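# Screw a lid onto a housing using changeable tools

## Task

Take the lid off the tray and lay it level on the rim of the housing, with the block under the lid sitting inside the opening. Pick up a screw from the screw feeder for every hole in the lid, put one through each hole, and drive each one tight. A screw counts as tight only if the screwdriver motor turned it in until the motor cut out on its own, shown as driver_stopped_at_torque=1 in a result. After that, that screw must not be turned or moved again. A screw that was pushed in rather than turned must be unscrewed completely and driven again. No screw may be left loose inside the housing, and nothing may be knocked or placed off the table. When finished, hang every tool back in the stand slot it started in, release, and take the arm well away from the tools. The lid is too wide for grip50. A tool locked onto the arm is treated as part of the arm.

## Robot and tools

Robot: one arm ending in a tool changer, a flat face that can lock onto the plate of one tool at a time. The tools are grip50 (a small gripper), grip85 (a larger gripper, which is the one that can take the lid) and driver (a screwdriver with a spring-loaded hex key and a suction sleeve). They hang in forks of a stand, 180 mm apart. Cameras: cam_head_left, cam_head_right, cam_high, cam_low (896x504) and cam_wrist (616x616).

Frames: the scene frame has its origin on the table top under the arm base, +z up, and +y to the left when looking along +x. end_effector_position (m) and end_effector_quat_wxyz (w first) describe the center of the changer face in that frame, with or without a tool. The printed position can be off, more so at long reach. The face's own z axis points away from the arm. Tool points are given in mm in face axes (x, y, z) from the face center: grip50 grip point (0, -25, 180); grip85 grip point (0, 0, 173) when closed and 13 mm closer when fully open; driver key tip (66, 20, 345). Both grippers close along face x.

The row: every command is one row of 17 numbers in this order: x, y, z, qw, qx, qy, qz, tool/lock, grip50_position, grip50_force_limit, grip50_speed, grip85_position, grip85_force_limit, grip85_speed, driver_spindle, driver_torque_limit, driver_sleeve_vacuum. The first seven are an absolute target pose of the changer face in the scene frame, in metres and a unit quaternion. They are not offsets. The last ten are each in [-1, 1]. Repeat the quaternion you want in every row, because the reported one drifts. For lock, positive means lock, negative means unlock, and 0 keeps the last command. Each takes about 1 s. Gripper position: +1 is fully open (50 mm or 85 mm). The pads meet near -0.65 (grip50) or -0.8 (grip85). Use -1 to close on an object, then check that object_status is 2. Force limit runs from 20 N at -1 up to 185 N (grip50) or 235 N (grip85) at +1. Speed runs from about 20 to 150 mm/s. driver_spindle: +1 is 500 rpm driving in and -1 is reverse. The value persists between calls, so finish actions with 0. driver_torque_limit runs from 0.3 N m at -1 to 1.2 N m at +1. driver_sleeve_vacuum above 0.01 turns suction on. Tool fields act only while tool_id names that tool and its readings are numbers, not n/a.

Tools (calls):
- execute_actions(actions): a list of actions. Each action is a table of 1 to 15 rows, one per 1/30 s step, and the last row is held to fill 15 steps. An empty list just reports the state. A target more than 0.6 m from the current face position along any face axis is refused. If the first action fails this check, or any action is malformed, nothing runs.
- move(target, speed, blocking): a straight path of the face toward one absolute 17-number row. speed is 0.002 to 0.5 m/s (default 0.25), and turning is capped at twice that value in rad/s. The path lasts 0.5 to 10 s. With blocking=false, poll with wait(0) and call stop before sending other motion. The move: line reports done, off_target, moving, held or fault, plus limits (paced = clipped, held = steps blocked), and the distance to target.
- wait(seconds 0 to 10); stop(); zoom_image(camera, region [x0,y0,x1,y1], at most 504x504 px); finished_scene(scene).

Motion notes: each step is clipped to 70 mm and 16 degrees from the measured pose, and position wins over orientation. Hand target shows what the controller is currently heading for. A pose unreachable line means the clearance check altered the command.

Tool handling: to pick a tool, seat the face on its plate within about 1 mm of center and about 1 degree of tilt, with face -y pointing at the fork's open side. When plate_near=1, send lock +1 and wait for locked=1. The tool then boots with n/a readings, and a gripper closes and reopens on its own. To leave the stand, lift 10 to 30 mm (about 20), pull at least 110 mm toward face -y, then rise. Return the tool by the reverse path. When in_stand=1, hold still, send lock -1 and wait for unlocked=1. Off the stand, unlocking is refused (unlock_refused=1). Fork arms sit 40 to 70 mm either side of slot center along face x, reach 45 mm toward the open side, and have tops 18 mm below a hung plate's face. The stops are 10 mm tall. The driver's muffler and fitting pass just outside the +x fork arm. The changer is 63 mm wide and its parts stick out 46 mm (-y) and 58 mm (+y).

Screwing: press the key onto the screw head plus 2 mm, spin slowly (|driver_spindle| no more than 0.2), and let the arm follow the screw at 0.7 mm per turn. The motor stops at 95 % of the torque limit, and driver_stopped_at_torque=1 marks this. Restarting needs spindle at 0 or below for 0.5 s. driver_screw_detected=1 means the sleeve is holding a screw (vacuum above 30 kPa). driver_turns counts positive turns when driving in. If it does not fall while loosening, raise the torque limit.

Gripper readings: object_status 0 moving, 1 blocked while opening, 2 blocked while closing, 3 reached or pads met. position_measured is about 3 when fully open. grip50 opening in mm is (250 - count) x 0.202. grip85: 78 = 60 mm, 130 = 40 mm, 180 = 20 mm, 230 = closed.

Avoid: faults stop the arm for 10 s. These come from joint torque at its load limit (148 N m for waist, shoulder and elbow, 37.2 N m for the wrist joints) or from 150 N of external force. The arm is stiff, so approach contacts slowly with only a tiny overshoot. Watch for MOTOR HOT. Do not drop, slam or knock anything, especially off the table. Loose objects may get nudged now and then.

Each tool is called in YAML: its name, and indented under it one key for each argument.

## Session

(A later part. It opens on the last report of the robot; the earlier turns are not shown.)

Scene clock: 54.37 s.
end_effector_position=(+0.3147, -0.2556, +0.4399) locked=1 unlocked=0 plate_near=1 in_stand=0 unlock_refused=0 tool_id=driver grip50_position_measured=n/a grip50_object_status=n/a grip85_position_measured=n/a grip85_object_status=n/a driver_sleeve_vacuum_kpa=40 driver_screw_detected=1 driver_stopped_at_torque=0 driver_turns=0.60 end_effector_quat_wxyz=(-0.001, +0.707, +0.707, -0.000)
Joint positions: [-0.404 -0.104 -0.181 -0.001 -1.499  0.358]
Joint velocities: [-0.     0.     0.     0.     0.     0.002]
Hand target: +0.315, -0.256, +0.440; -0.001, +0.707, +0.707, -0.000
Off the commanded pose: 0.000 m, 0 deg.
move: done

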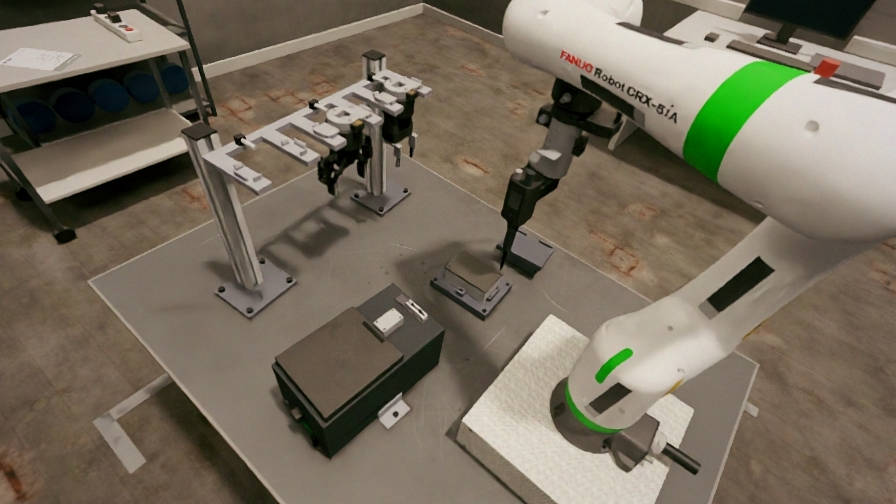

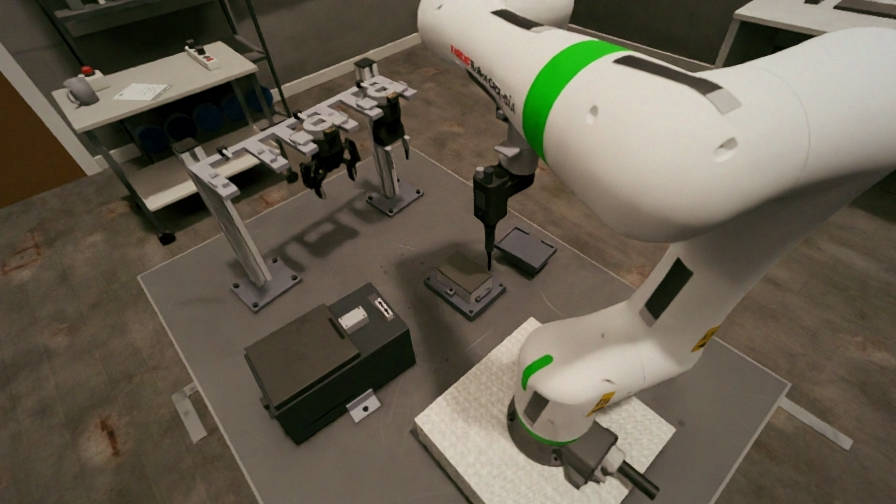

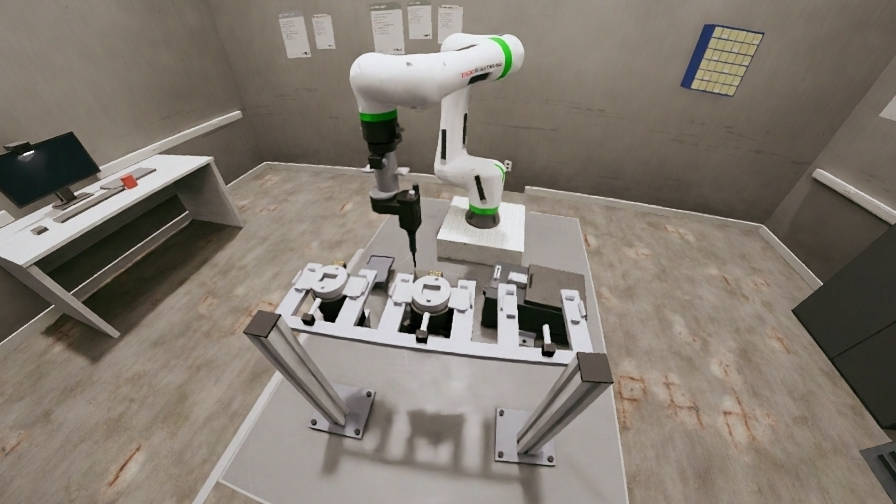

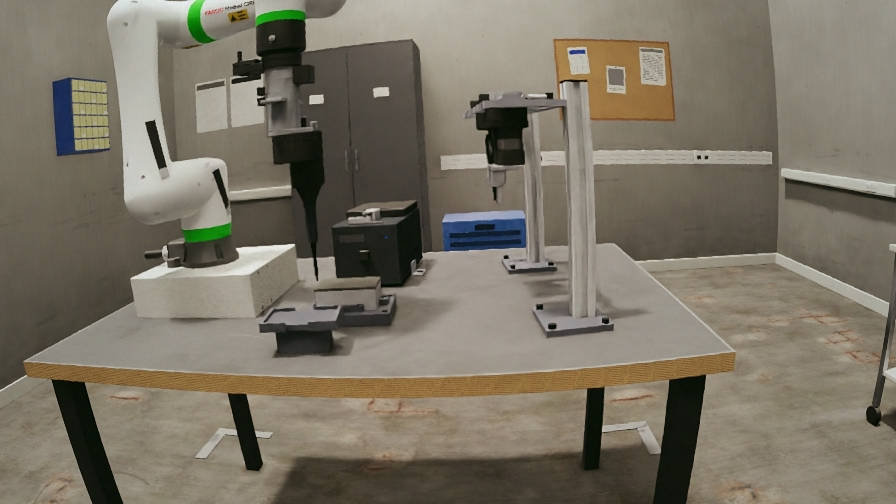

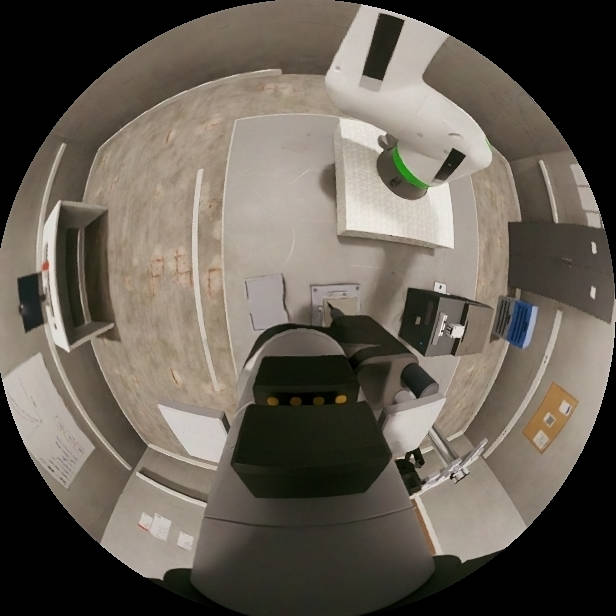

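move:
  target: [0.3155,-0.2556,0.431,0,0.7071,0.7071,0,0,0,0,0,0,0,0,0,0,1]
  speed: 0.02

zoom_image:
  camera: "cam_head_left"
  region: [475,245,520,285]

zoom_image:
  camera: "cam_head_right"
  region: [465,248,510,288]

zoom_image:
  camera: "cam_low"
  region: [300,258,345,298]

zoom_image:
  camera: "cam_high"
  region: [395,245,440,285]

Scene clock: 55.50 s.
end_effector_position=(+0.3155, -0.2556, +0.4310) locked=1 unlocked=0 plate_near=1 in_stand=0 unlock_refused=0 tool_id=driver grip50_position_measured=n/a grip50_object_status=n/a grip85_position_measured=n/a grip85_object_status=n/a driver_sleeve_vacuum_kpa=40 driver_screw_detected=1 driver_stopped_at_torque=0 driver_turns=0.60 end_effector_quat_wxyz=(-0.000, +0.707, +0.707, +0.000)
Joint positions: [-0.403 -0.101 -0.199 -0.001 -1.476  0.356]
Joint velocities: [ 0.002 -0.001 -0.001  0.001 -0.    -0.001]
Hand target: +0.315, -0.256, +0.431; -0.000, +0.707, +0.707, +0.000
Off the commanded pose: 0.000 m, 0 deg.
move: done

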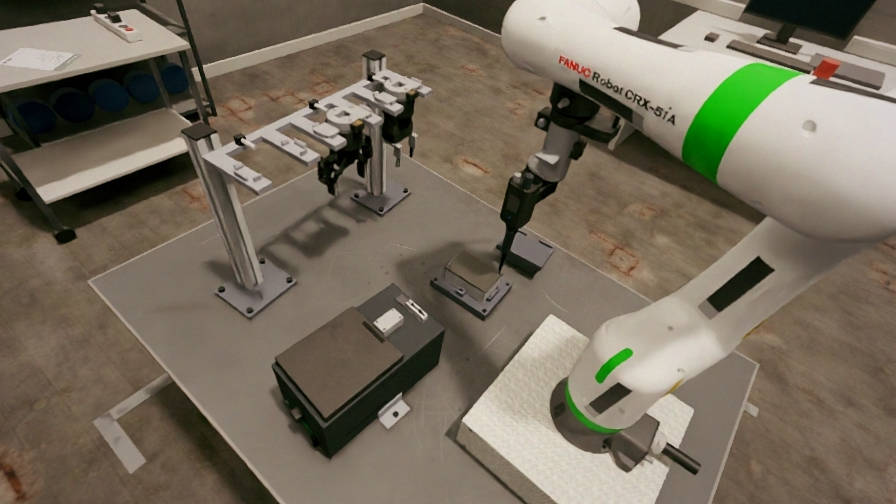

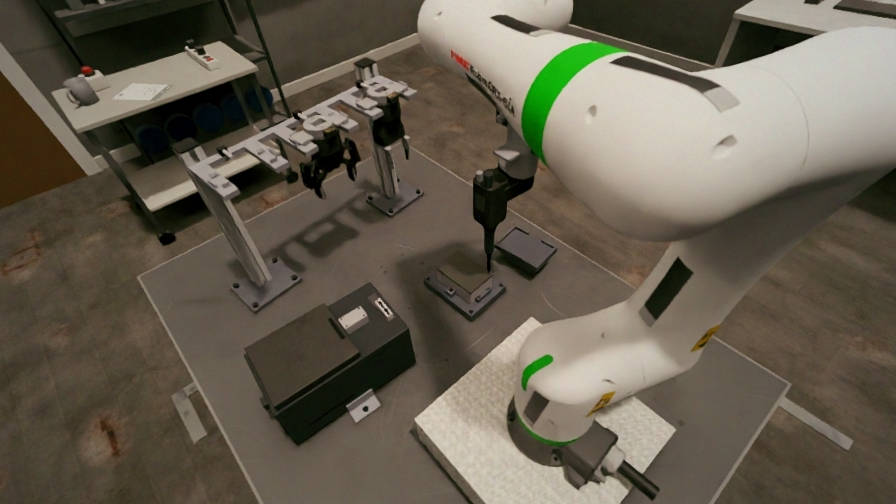

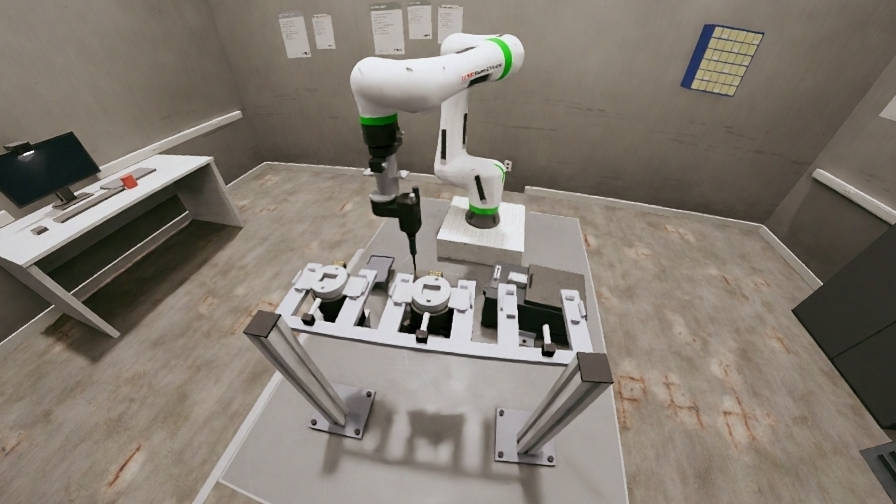

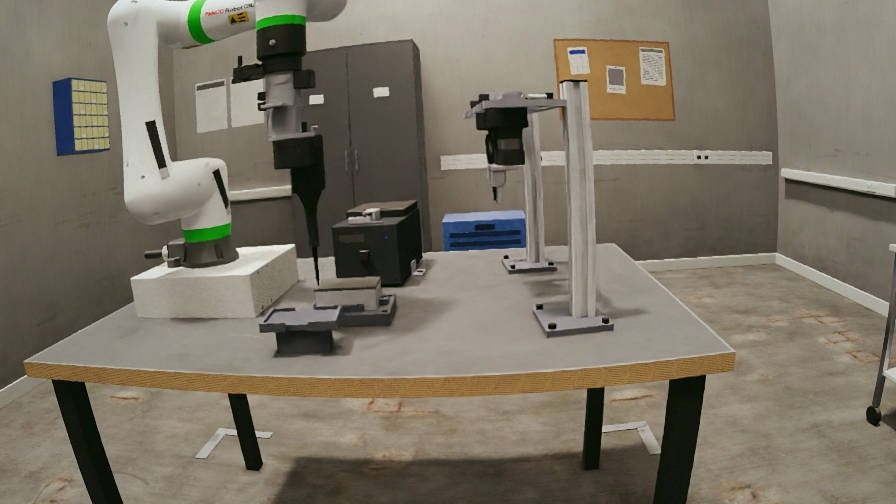

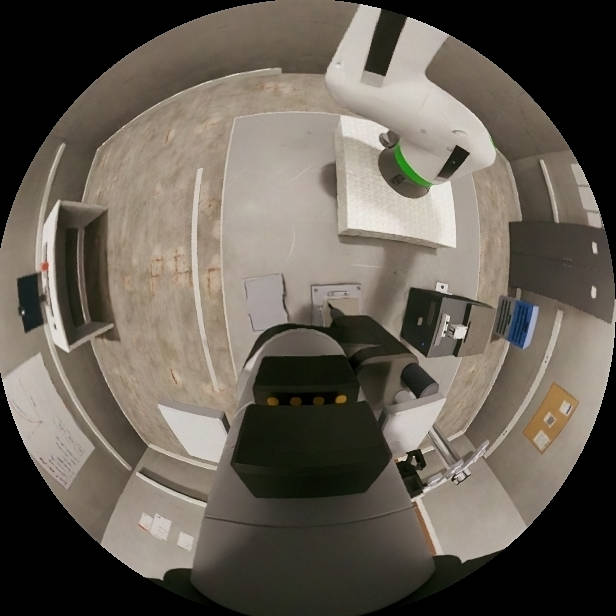

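Region (475, 245, 520, 285) of cam_head_left's 896x504 image, scaled by 11.200, with more detail than that image has.

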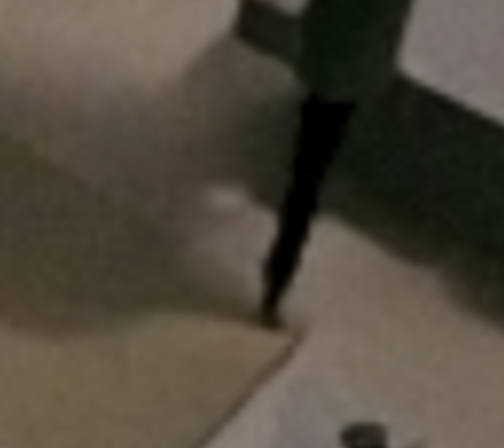

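Region (465, 248, 510, 288) of cam_head_right's 896x504 image, scaled by 11.200, with more detail than that image has.

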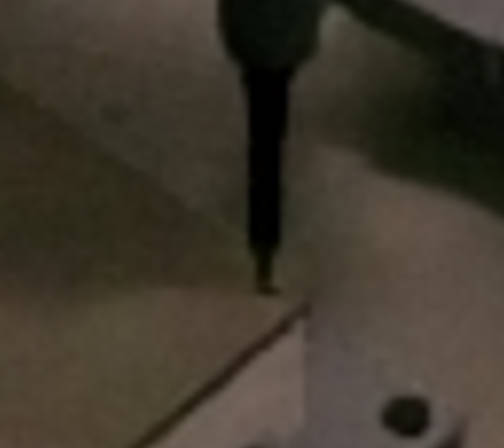

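Region (300, 258, 345, 298) of cam_low's 896x504 image, scaled by 11.200, with more detail than that image has.

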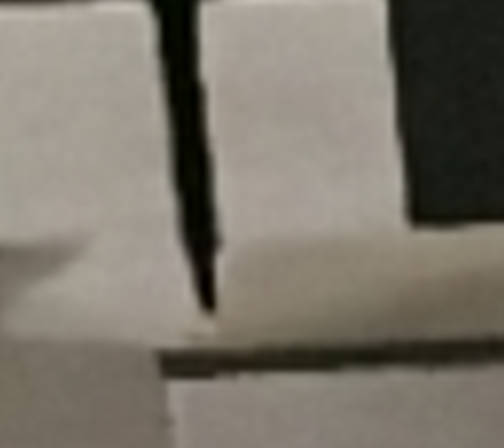

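Region (395, 245, 440, 285) of cam_high's 896x504 image, scaled by 11.200, with more detail than that image has.

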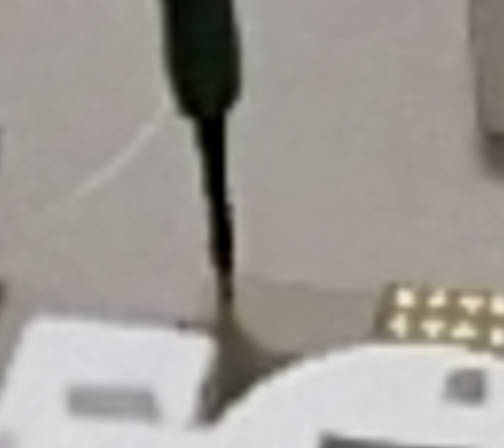

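Slightly overshot; nudge back and insert.

execute_actions:
  actions:
    - [[0.315,-0.2559,0.429,0,0.7071,0.7071,0,0,0,0,0,0,0,0,0,0,1]]
    - [[0.315,-0.2559,0.4265,0,0.7071,0.7071,0,0,0,0,0,0,0,0,0,0,1]]
    - [[0.315,-0.2559,0.4245,0,0.7071,0.7071,0,0,0,0,0,0,0,0,0,0,1]]

zoom_image:
  camera: "cam_low"
  region: [300,258,345,298]

zoom_image:
  camera: "cam_head_right"
  region: [465,248,510,288]

Scene clock: 57.30 s.
end_effector_position=(+0.3150, -0.2559, +0.4245) locked=1 unlocked=0 plate_near=1 in_stand=0 unlock_refused=0 tool_id=driver grip50_position_measured=n/a grip50_object_status=n/a grip85_position_measured=n/a grip85_object_status=n/a driver_sleeve_vacuum_kpa=33 driver_screw_detected=1 driver_stopped_at_torque=0 driver_turns=0.60 end_effector_quat_wxyz=(+0.000, +0.707, +0.707, -0.000)
Joint positions: [-0.404 -0.1   -0.213 -0.001 -1.461  0.357]
Joint velocities: [ 0.     0.     0.    -0.     0.001  0.001]
Hand target: +0.315, -0.256, +0.425; -0.000, +0.707, +0.707, +0.000
Off the commanded pose: 0.000 m, 0 deg.

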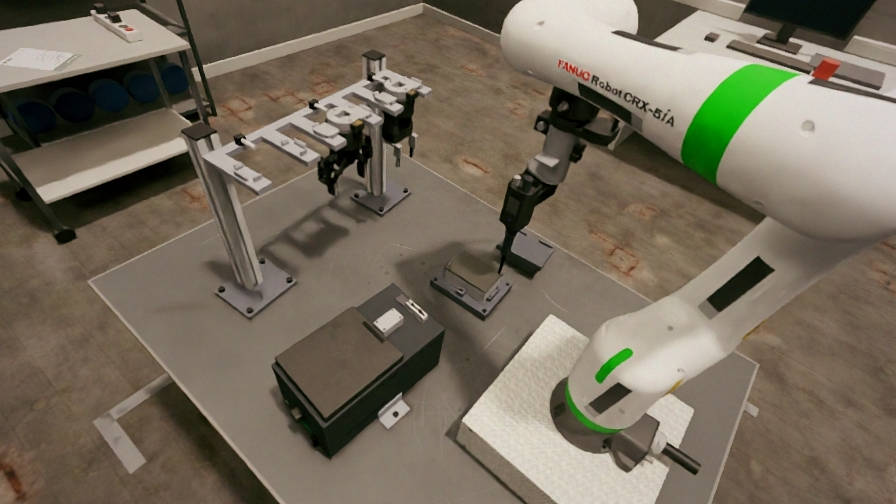

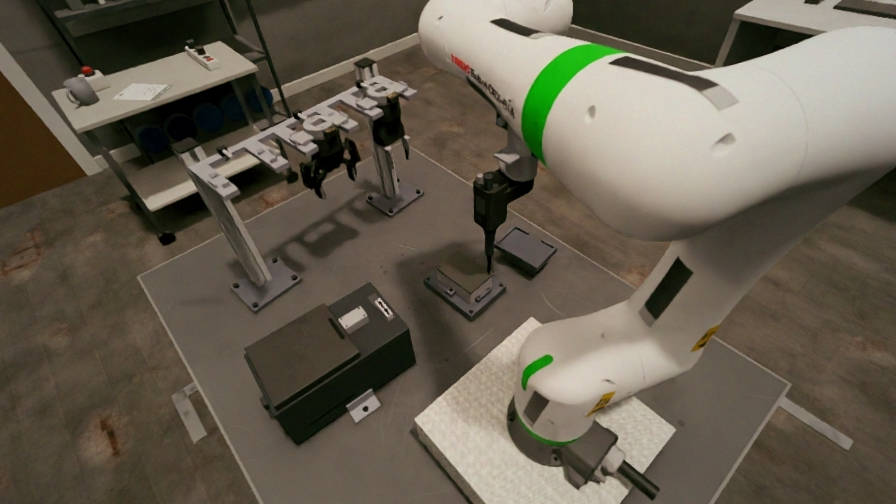

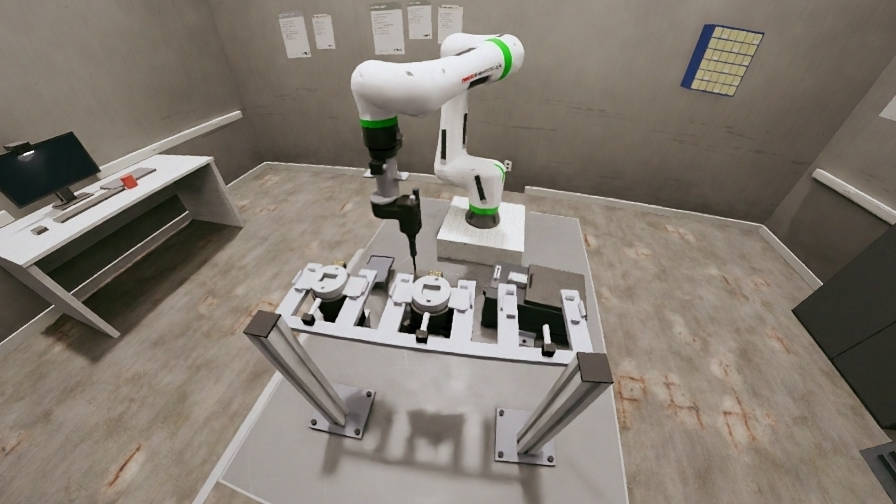

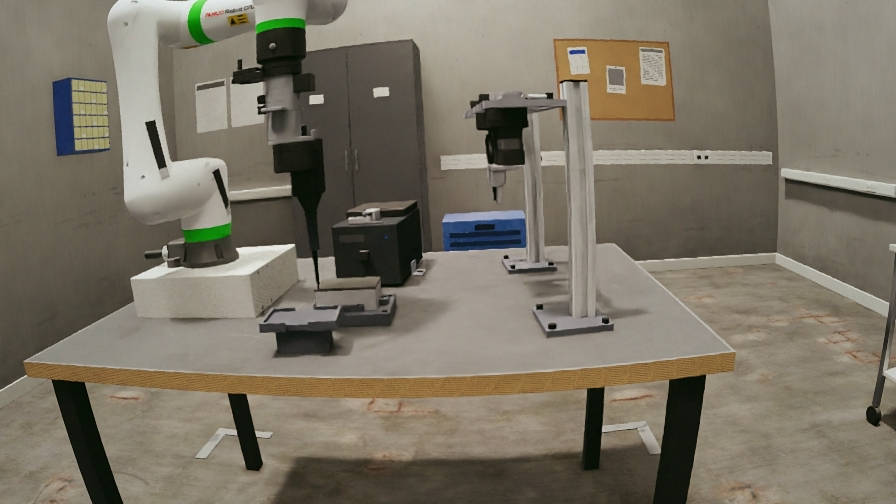

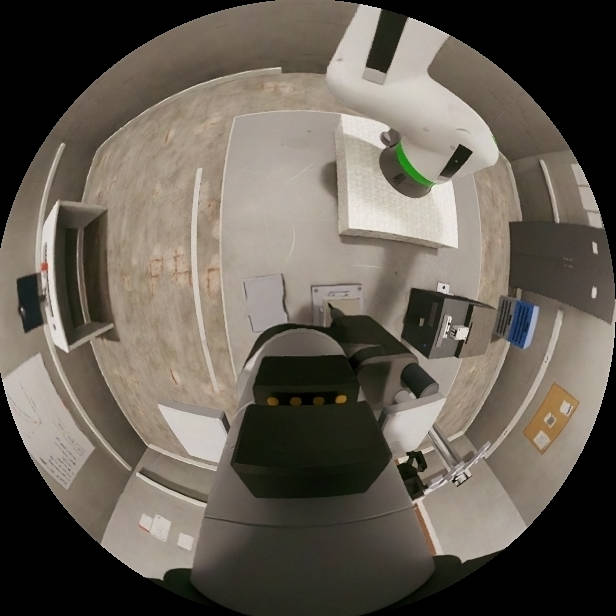

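Region (300, 258, 345, 298) of cam_low's 896x504 image, scaled by 11.200, with more detail than that image has.

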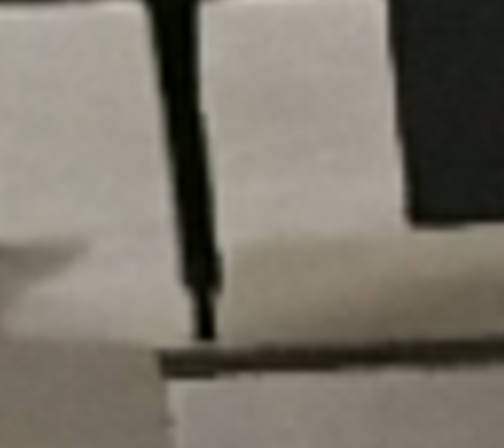

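Region (465, 248, 510, 288) of cam_head_right's 896x504 image, scaled by 11.200, with more detail than that image has.

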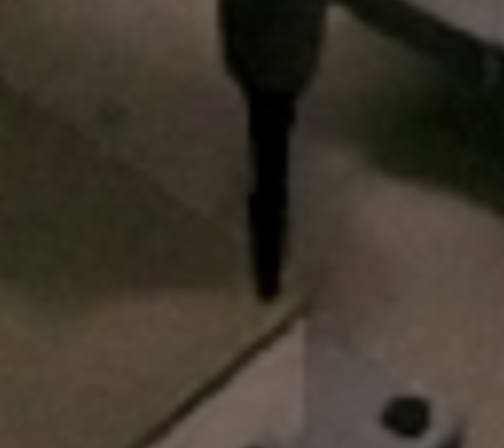

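execute_actions:
  actions:
    - [[0.3146,-0.2556,0.4243,0,0.7071,0.7071,0,0,0,0,0,0,0,0,0,0,1]]

Scene clock: 57.90 s.
end_effector_position=(+0.3146, -0.2557, +0.4243) locked=1 unlocked=0 plate_near=1 in_stand=0 unlock_refused=0 tool_id=driver grip50_position_measured=n/a grip50_object_status=n/a grip85_position_measured=n/a grip85_object_status=n/a driver_sleeve_vacuum_kpa=33 driver_screw_detected=1 driver_stopped_at_torque=0 driver_turns=0.60 end_effector_quat_wxyz=(-0.000, +0.707, +0.707, +0.000)
Joint positions: [-0.404 -0.101 -0.215 -0.001 -1.46   0.357]
Joint velocities: [ 0.002  0.002  0.     0.    -0.001 -0.001]
Hand target: +0.315, -0.256, +0.424; +0.000, +0.707, +0.707, +0.000
Off the commanded pose: 0.000 m, 0 deg.

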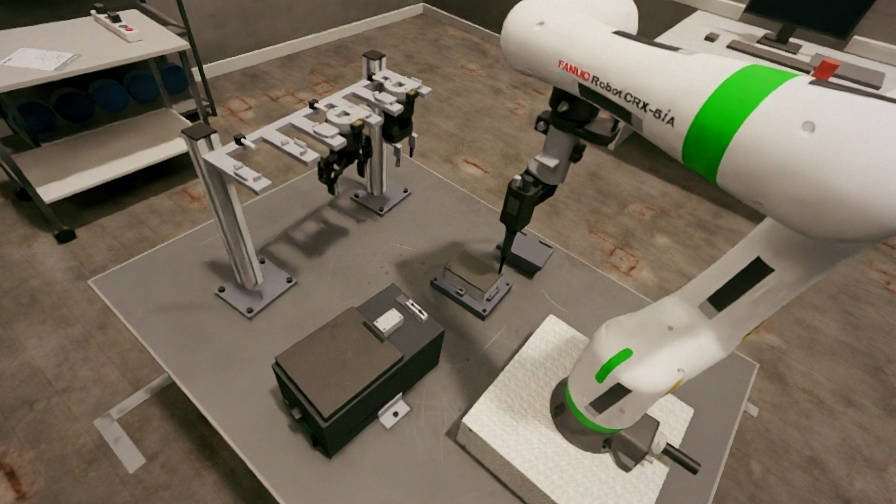

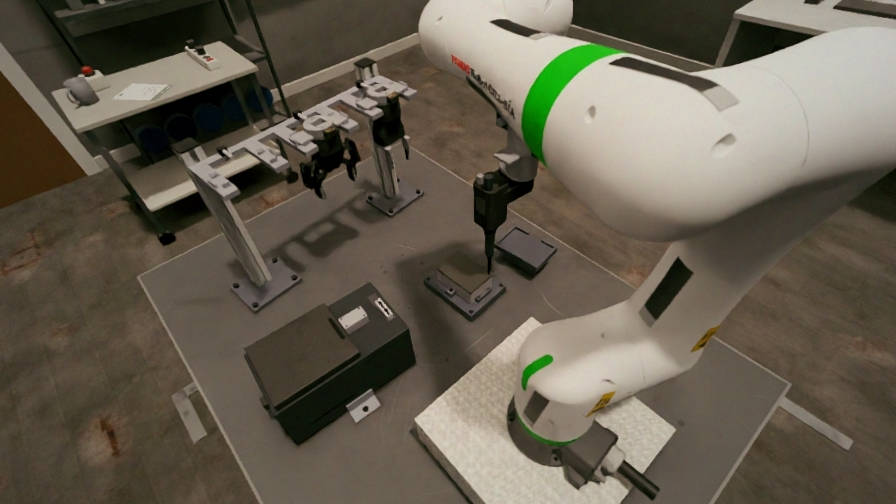

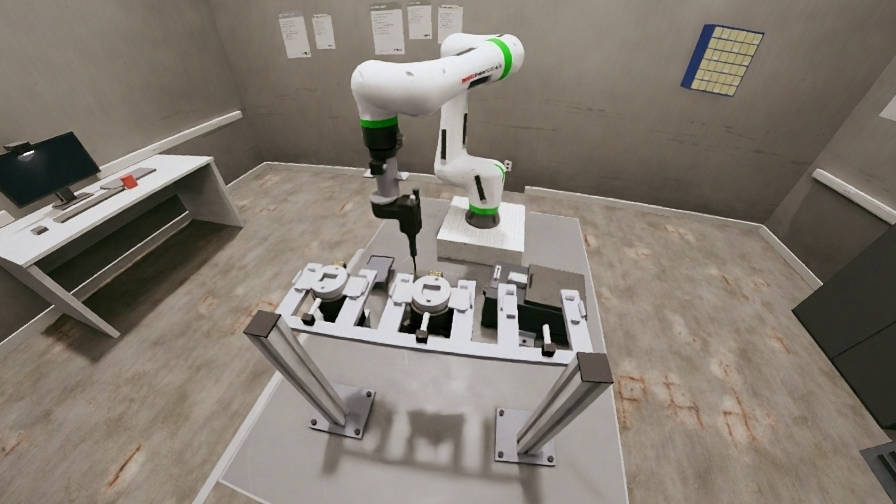

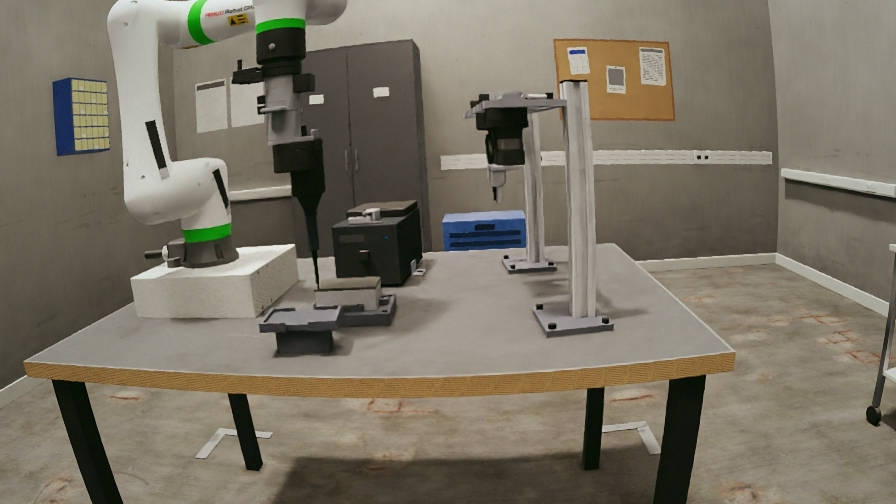

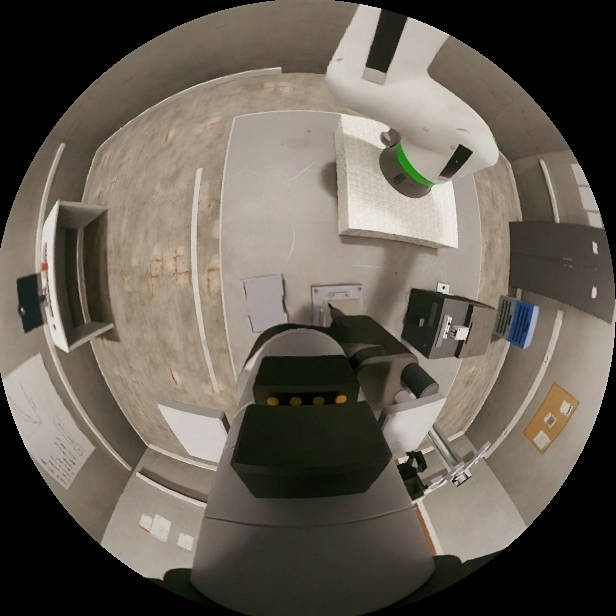

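move:
  target: [0.3146,-0.2556,0.4145,0,0.7071,0.7071,0,0,0,0,0,0,0,0,0.32,0,1]
  speed: 0.002

zoom_image:
  camera: "cam_low"
  region: [300,258,345,298]

Scene clock: 63.23 s.
end_effector_position=(+0.3146, -0.2556, +0.4145) locked=1 unlocked=0 plate_near=1 in_stand=0 unlock_refused=0 tool_id=driver grip50_position_measured=n/a grip50_object_status=n/a grip85_position_measured=n/a grip85_object_status=n/a driver_sleeve_vacuum_kpa=40 driver_screw_detected=1 driver_stopped_at_torque=1 driver_turns=12.67 end_effector_quat_wxyz=(-0.000, +0.707, +0.707, +0.000)
Joint positions: [-0.404 -0.098 -0.235 -0.001 -1.437  0.357]
Joint velocities: [-0.    -0.    -0.     0.     0.001  0.001]
Hand target: +0.315, -0.256, +0.415; -0.000, +0.707, +0.707, +0.000
Off the commanded pose: 0.000 m, 0 deg.
move: done

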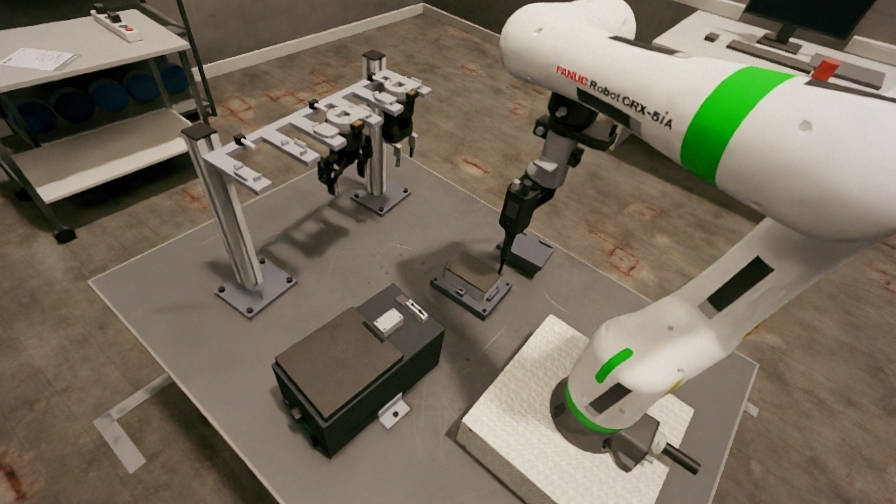

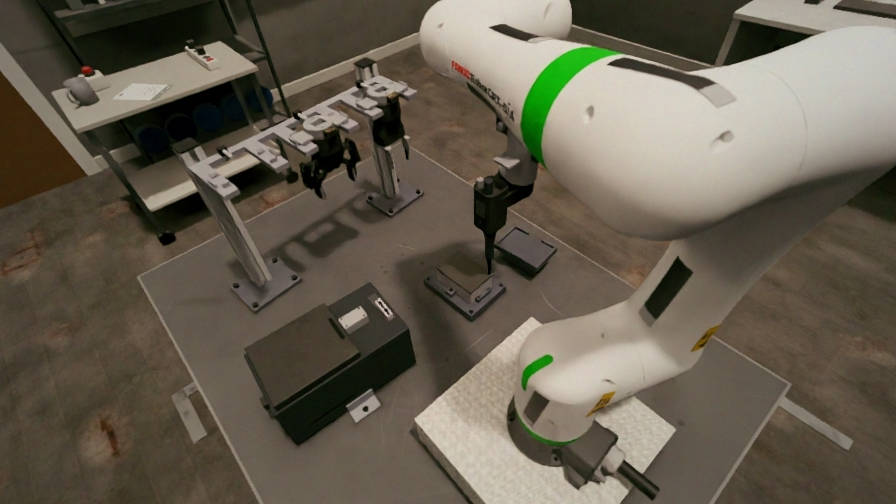

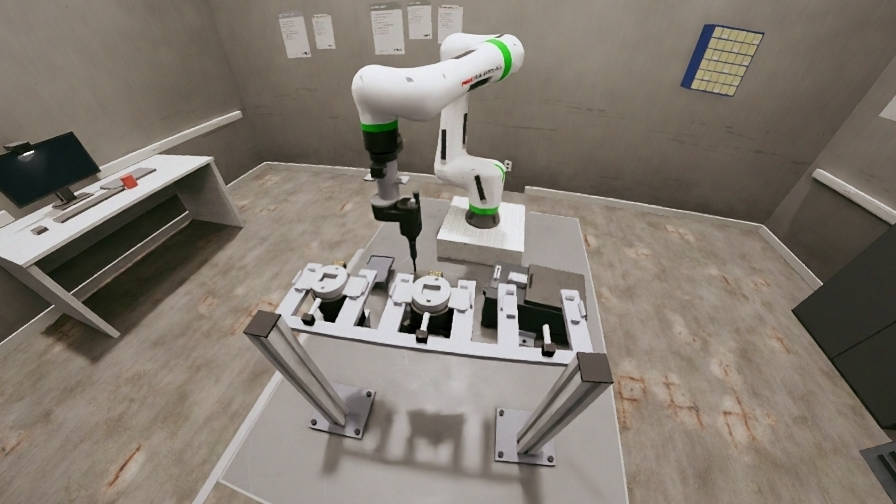

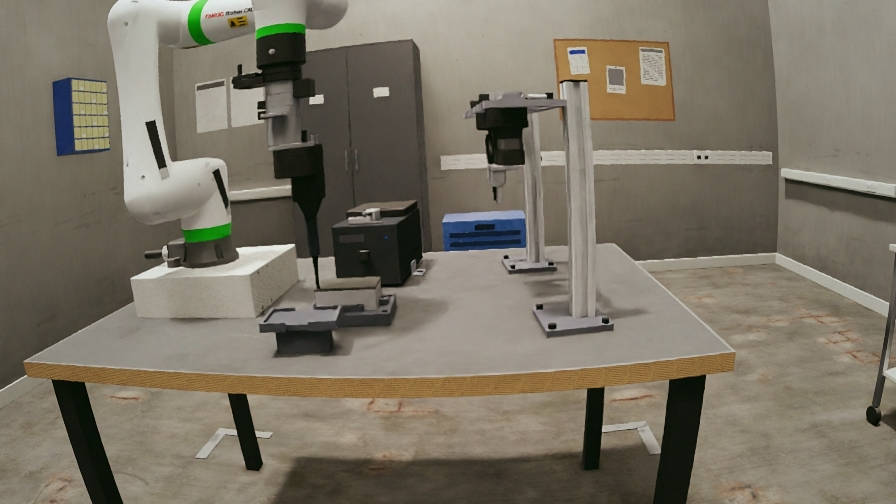

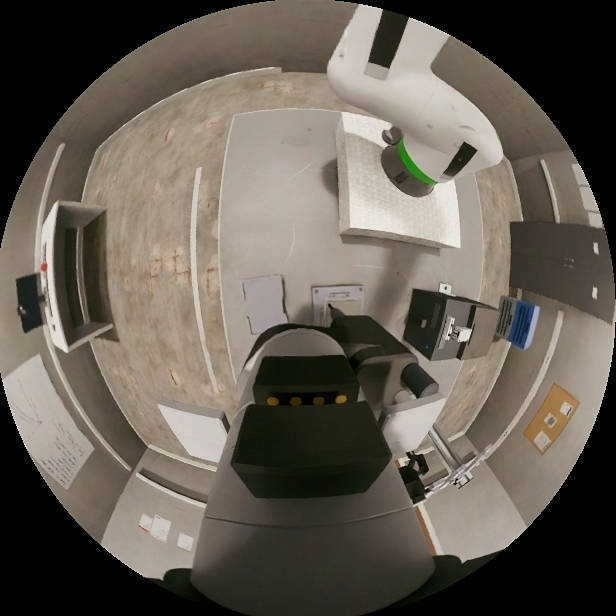

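Region (300, 258, 345, 298) of cam_low's 896x504 image, scaled by 11.200, with more detail than that image has.

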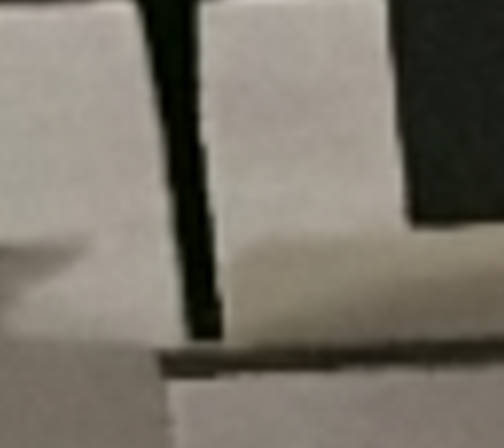

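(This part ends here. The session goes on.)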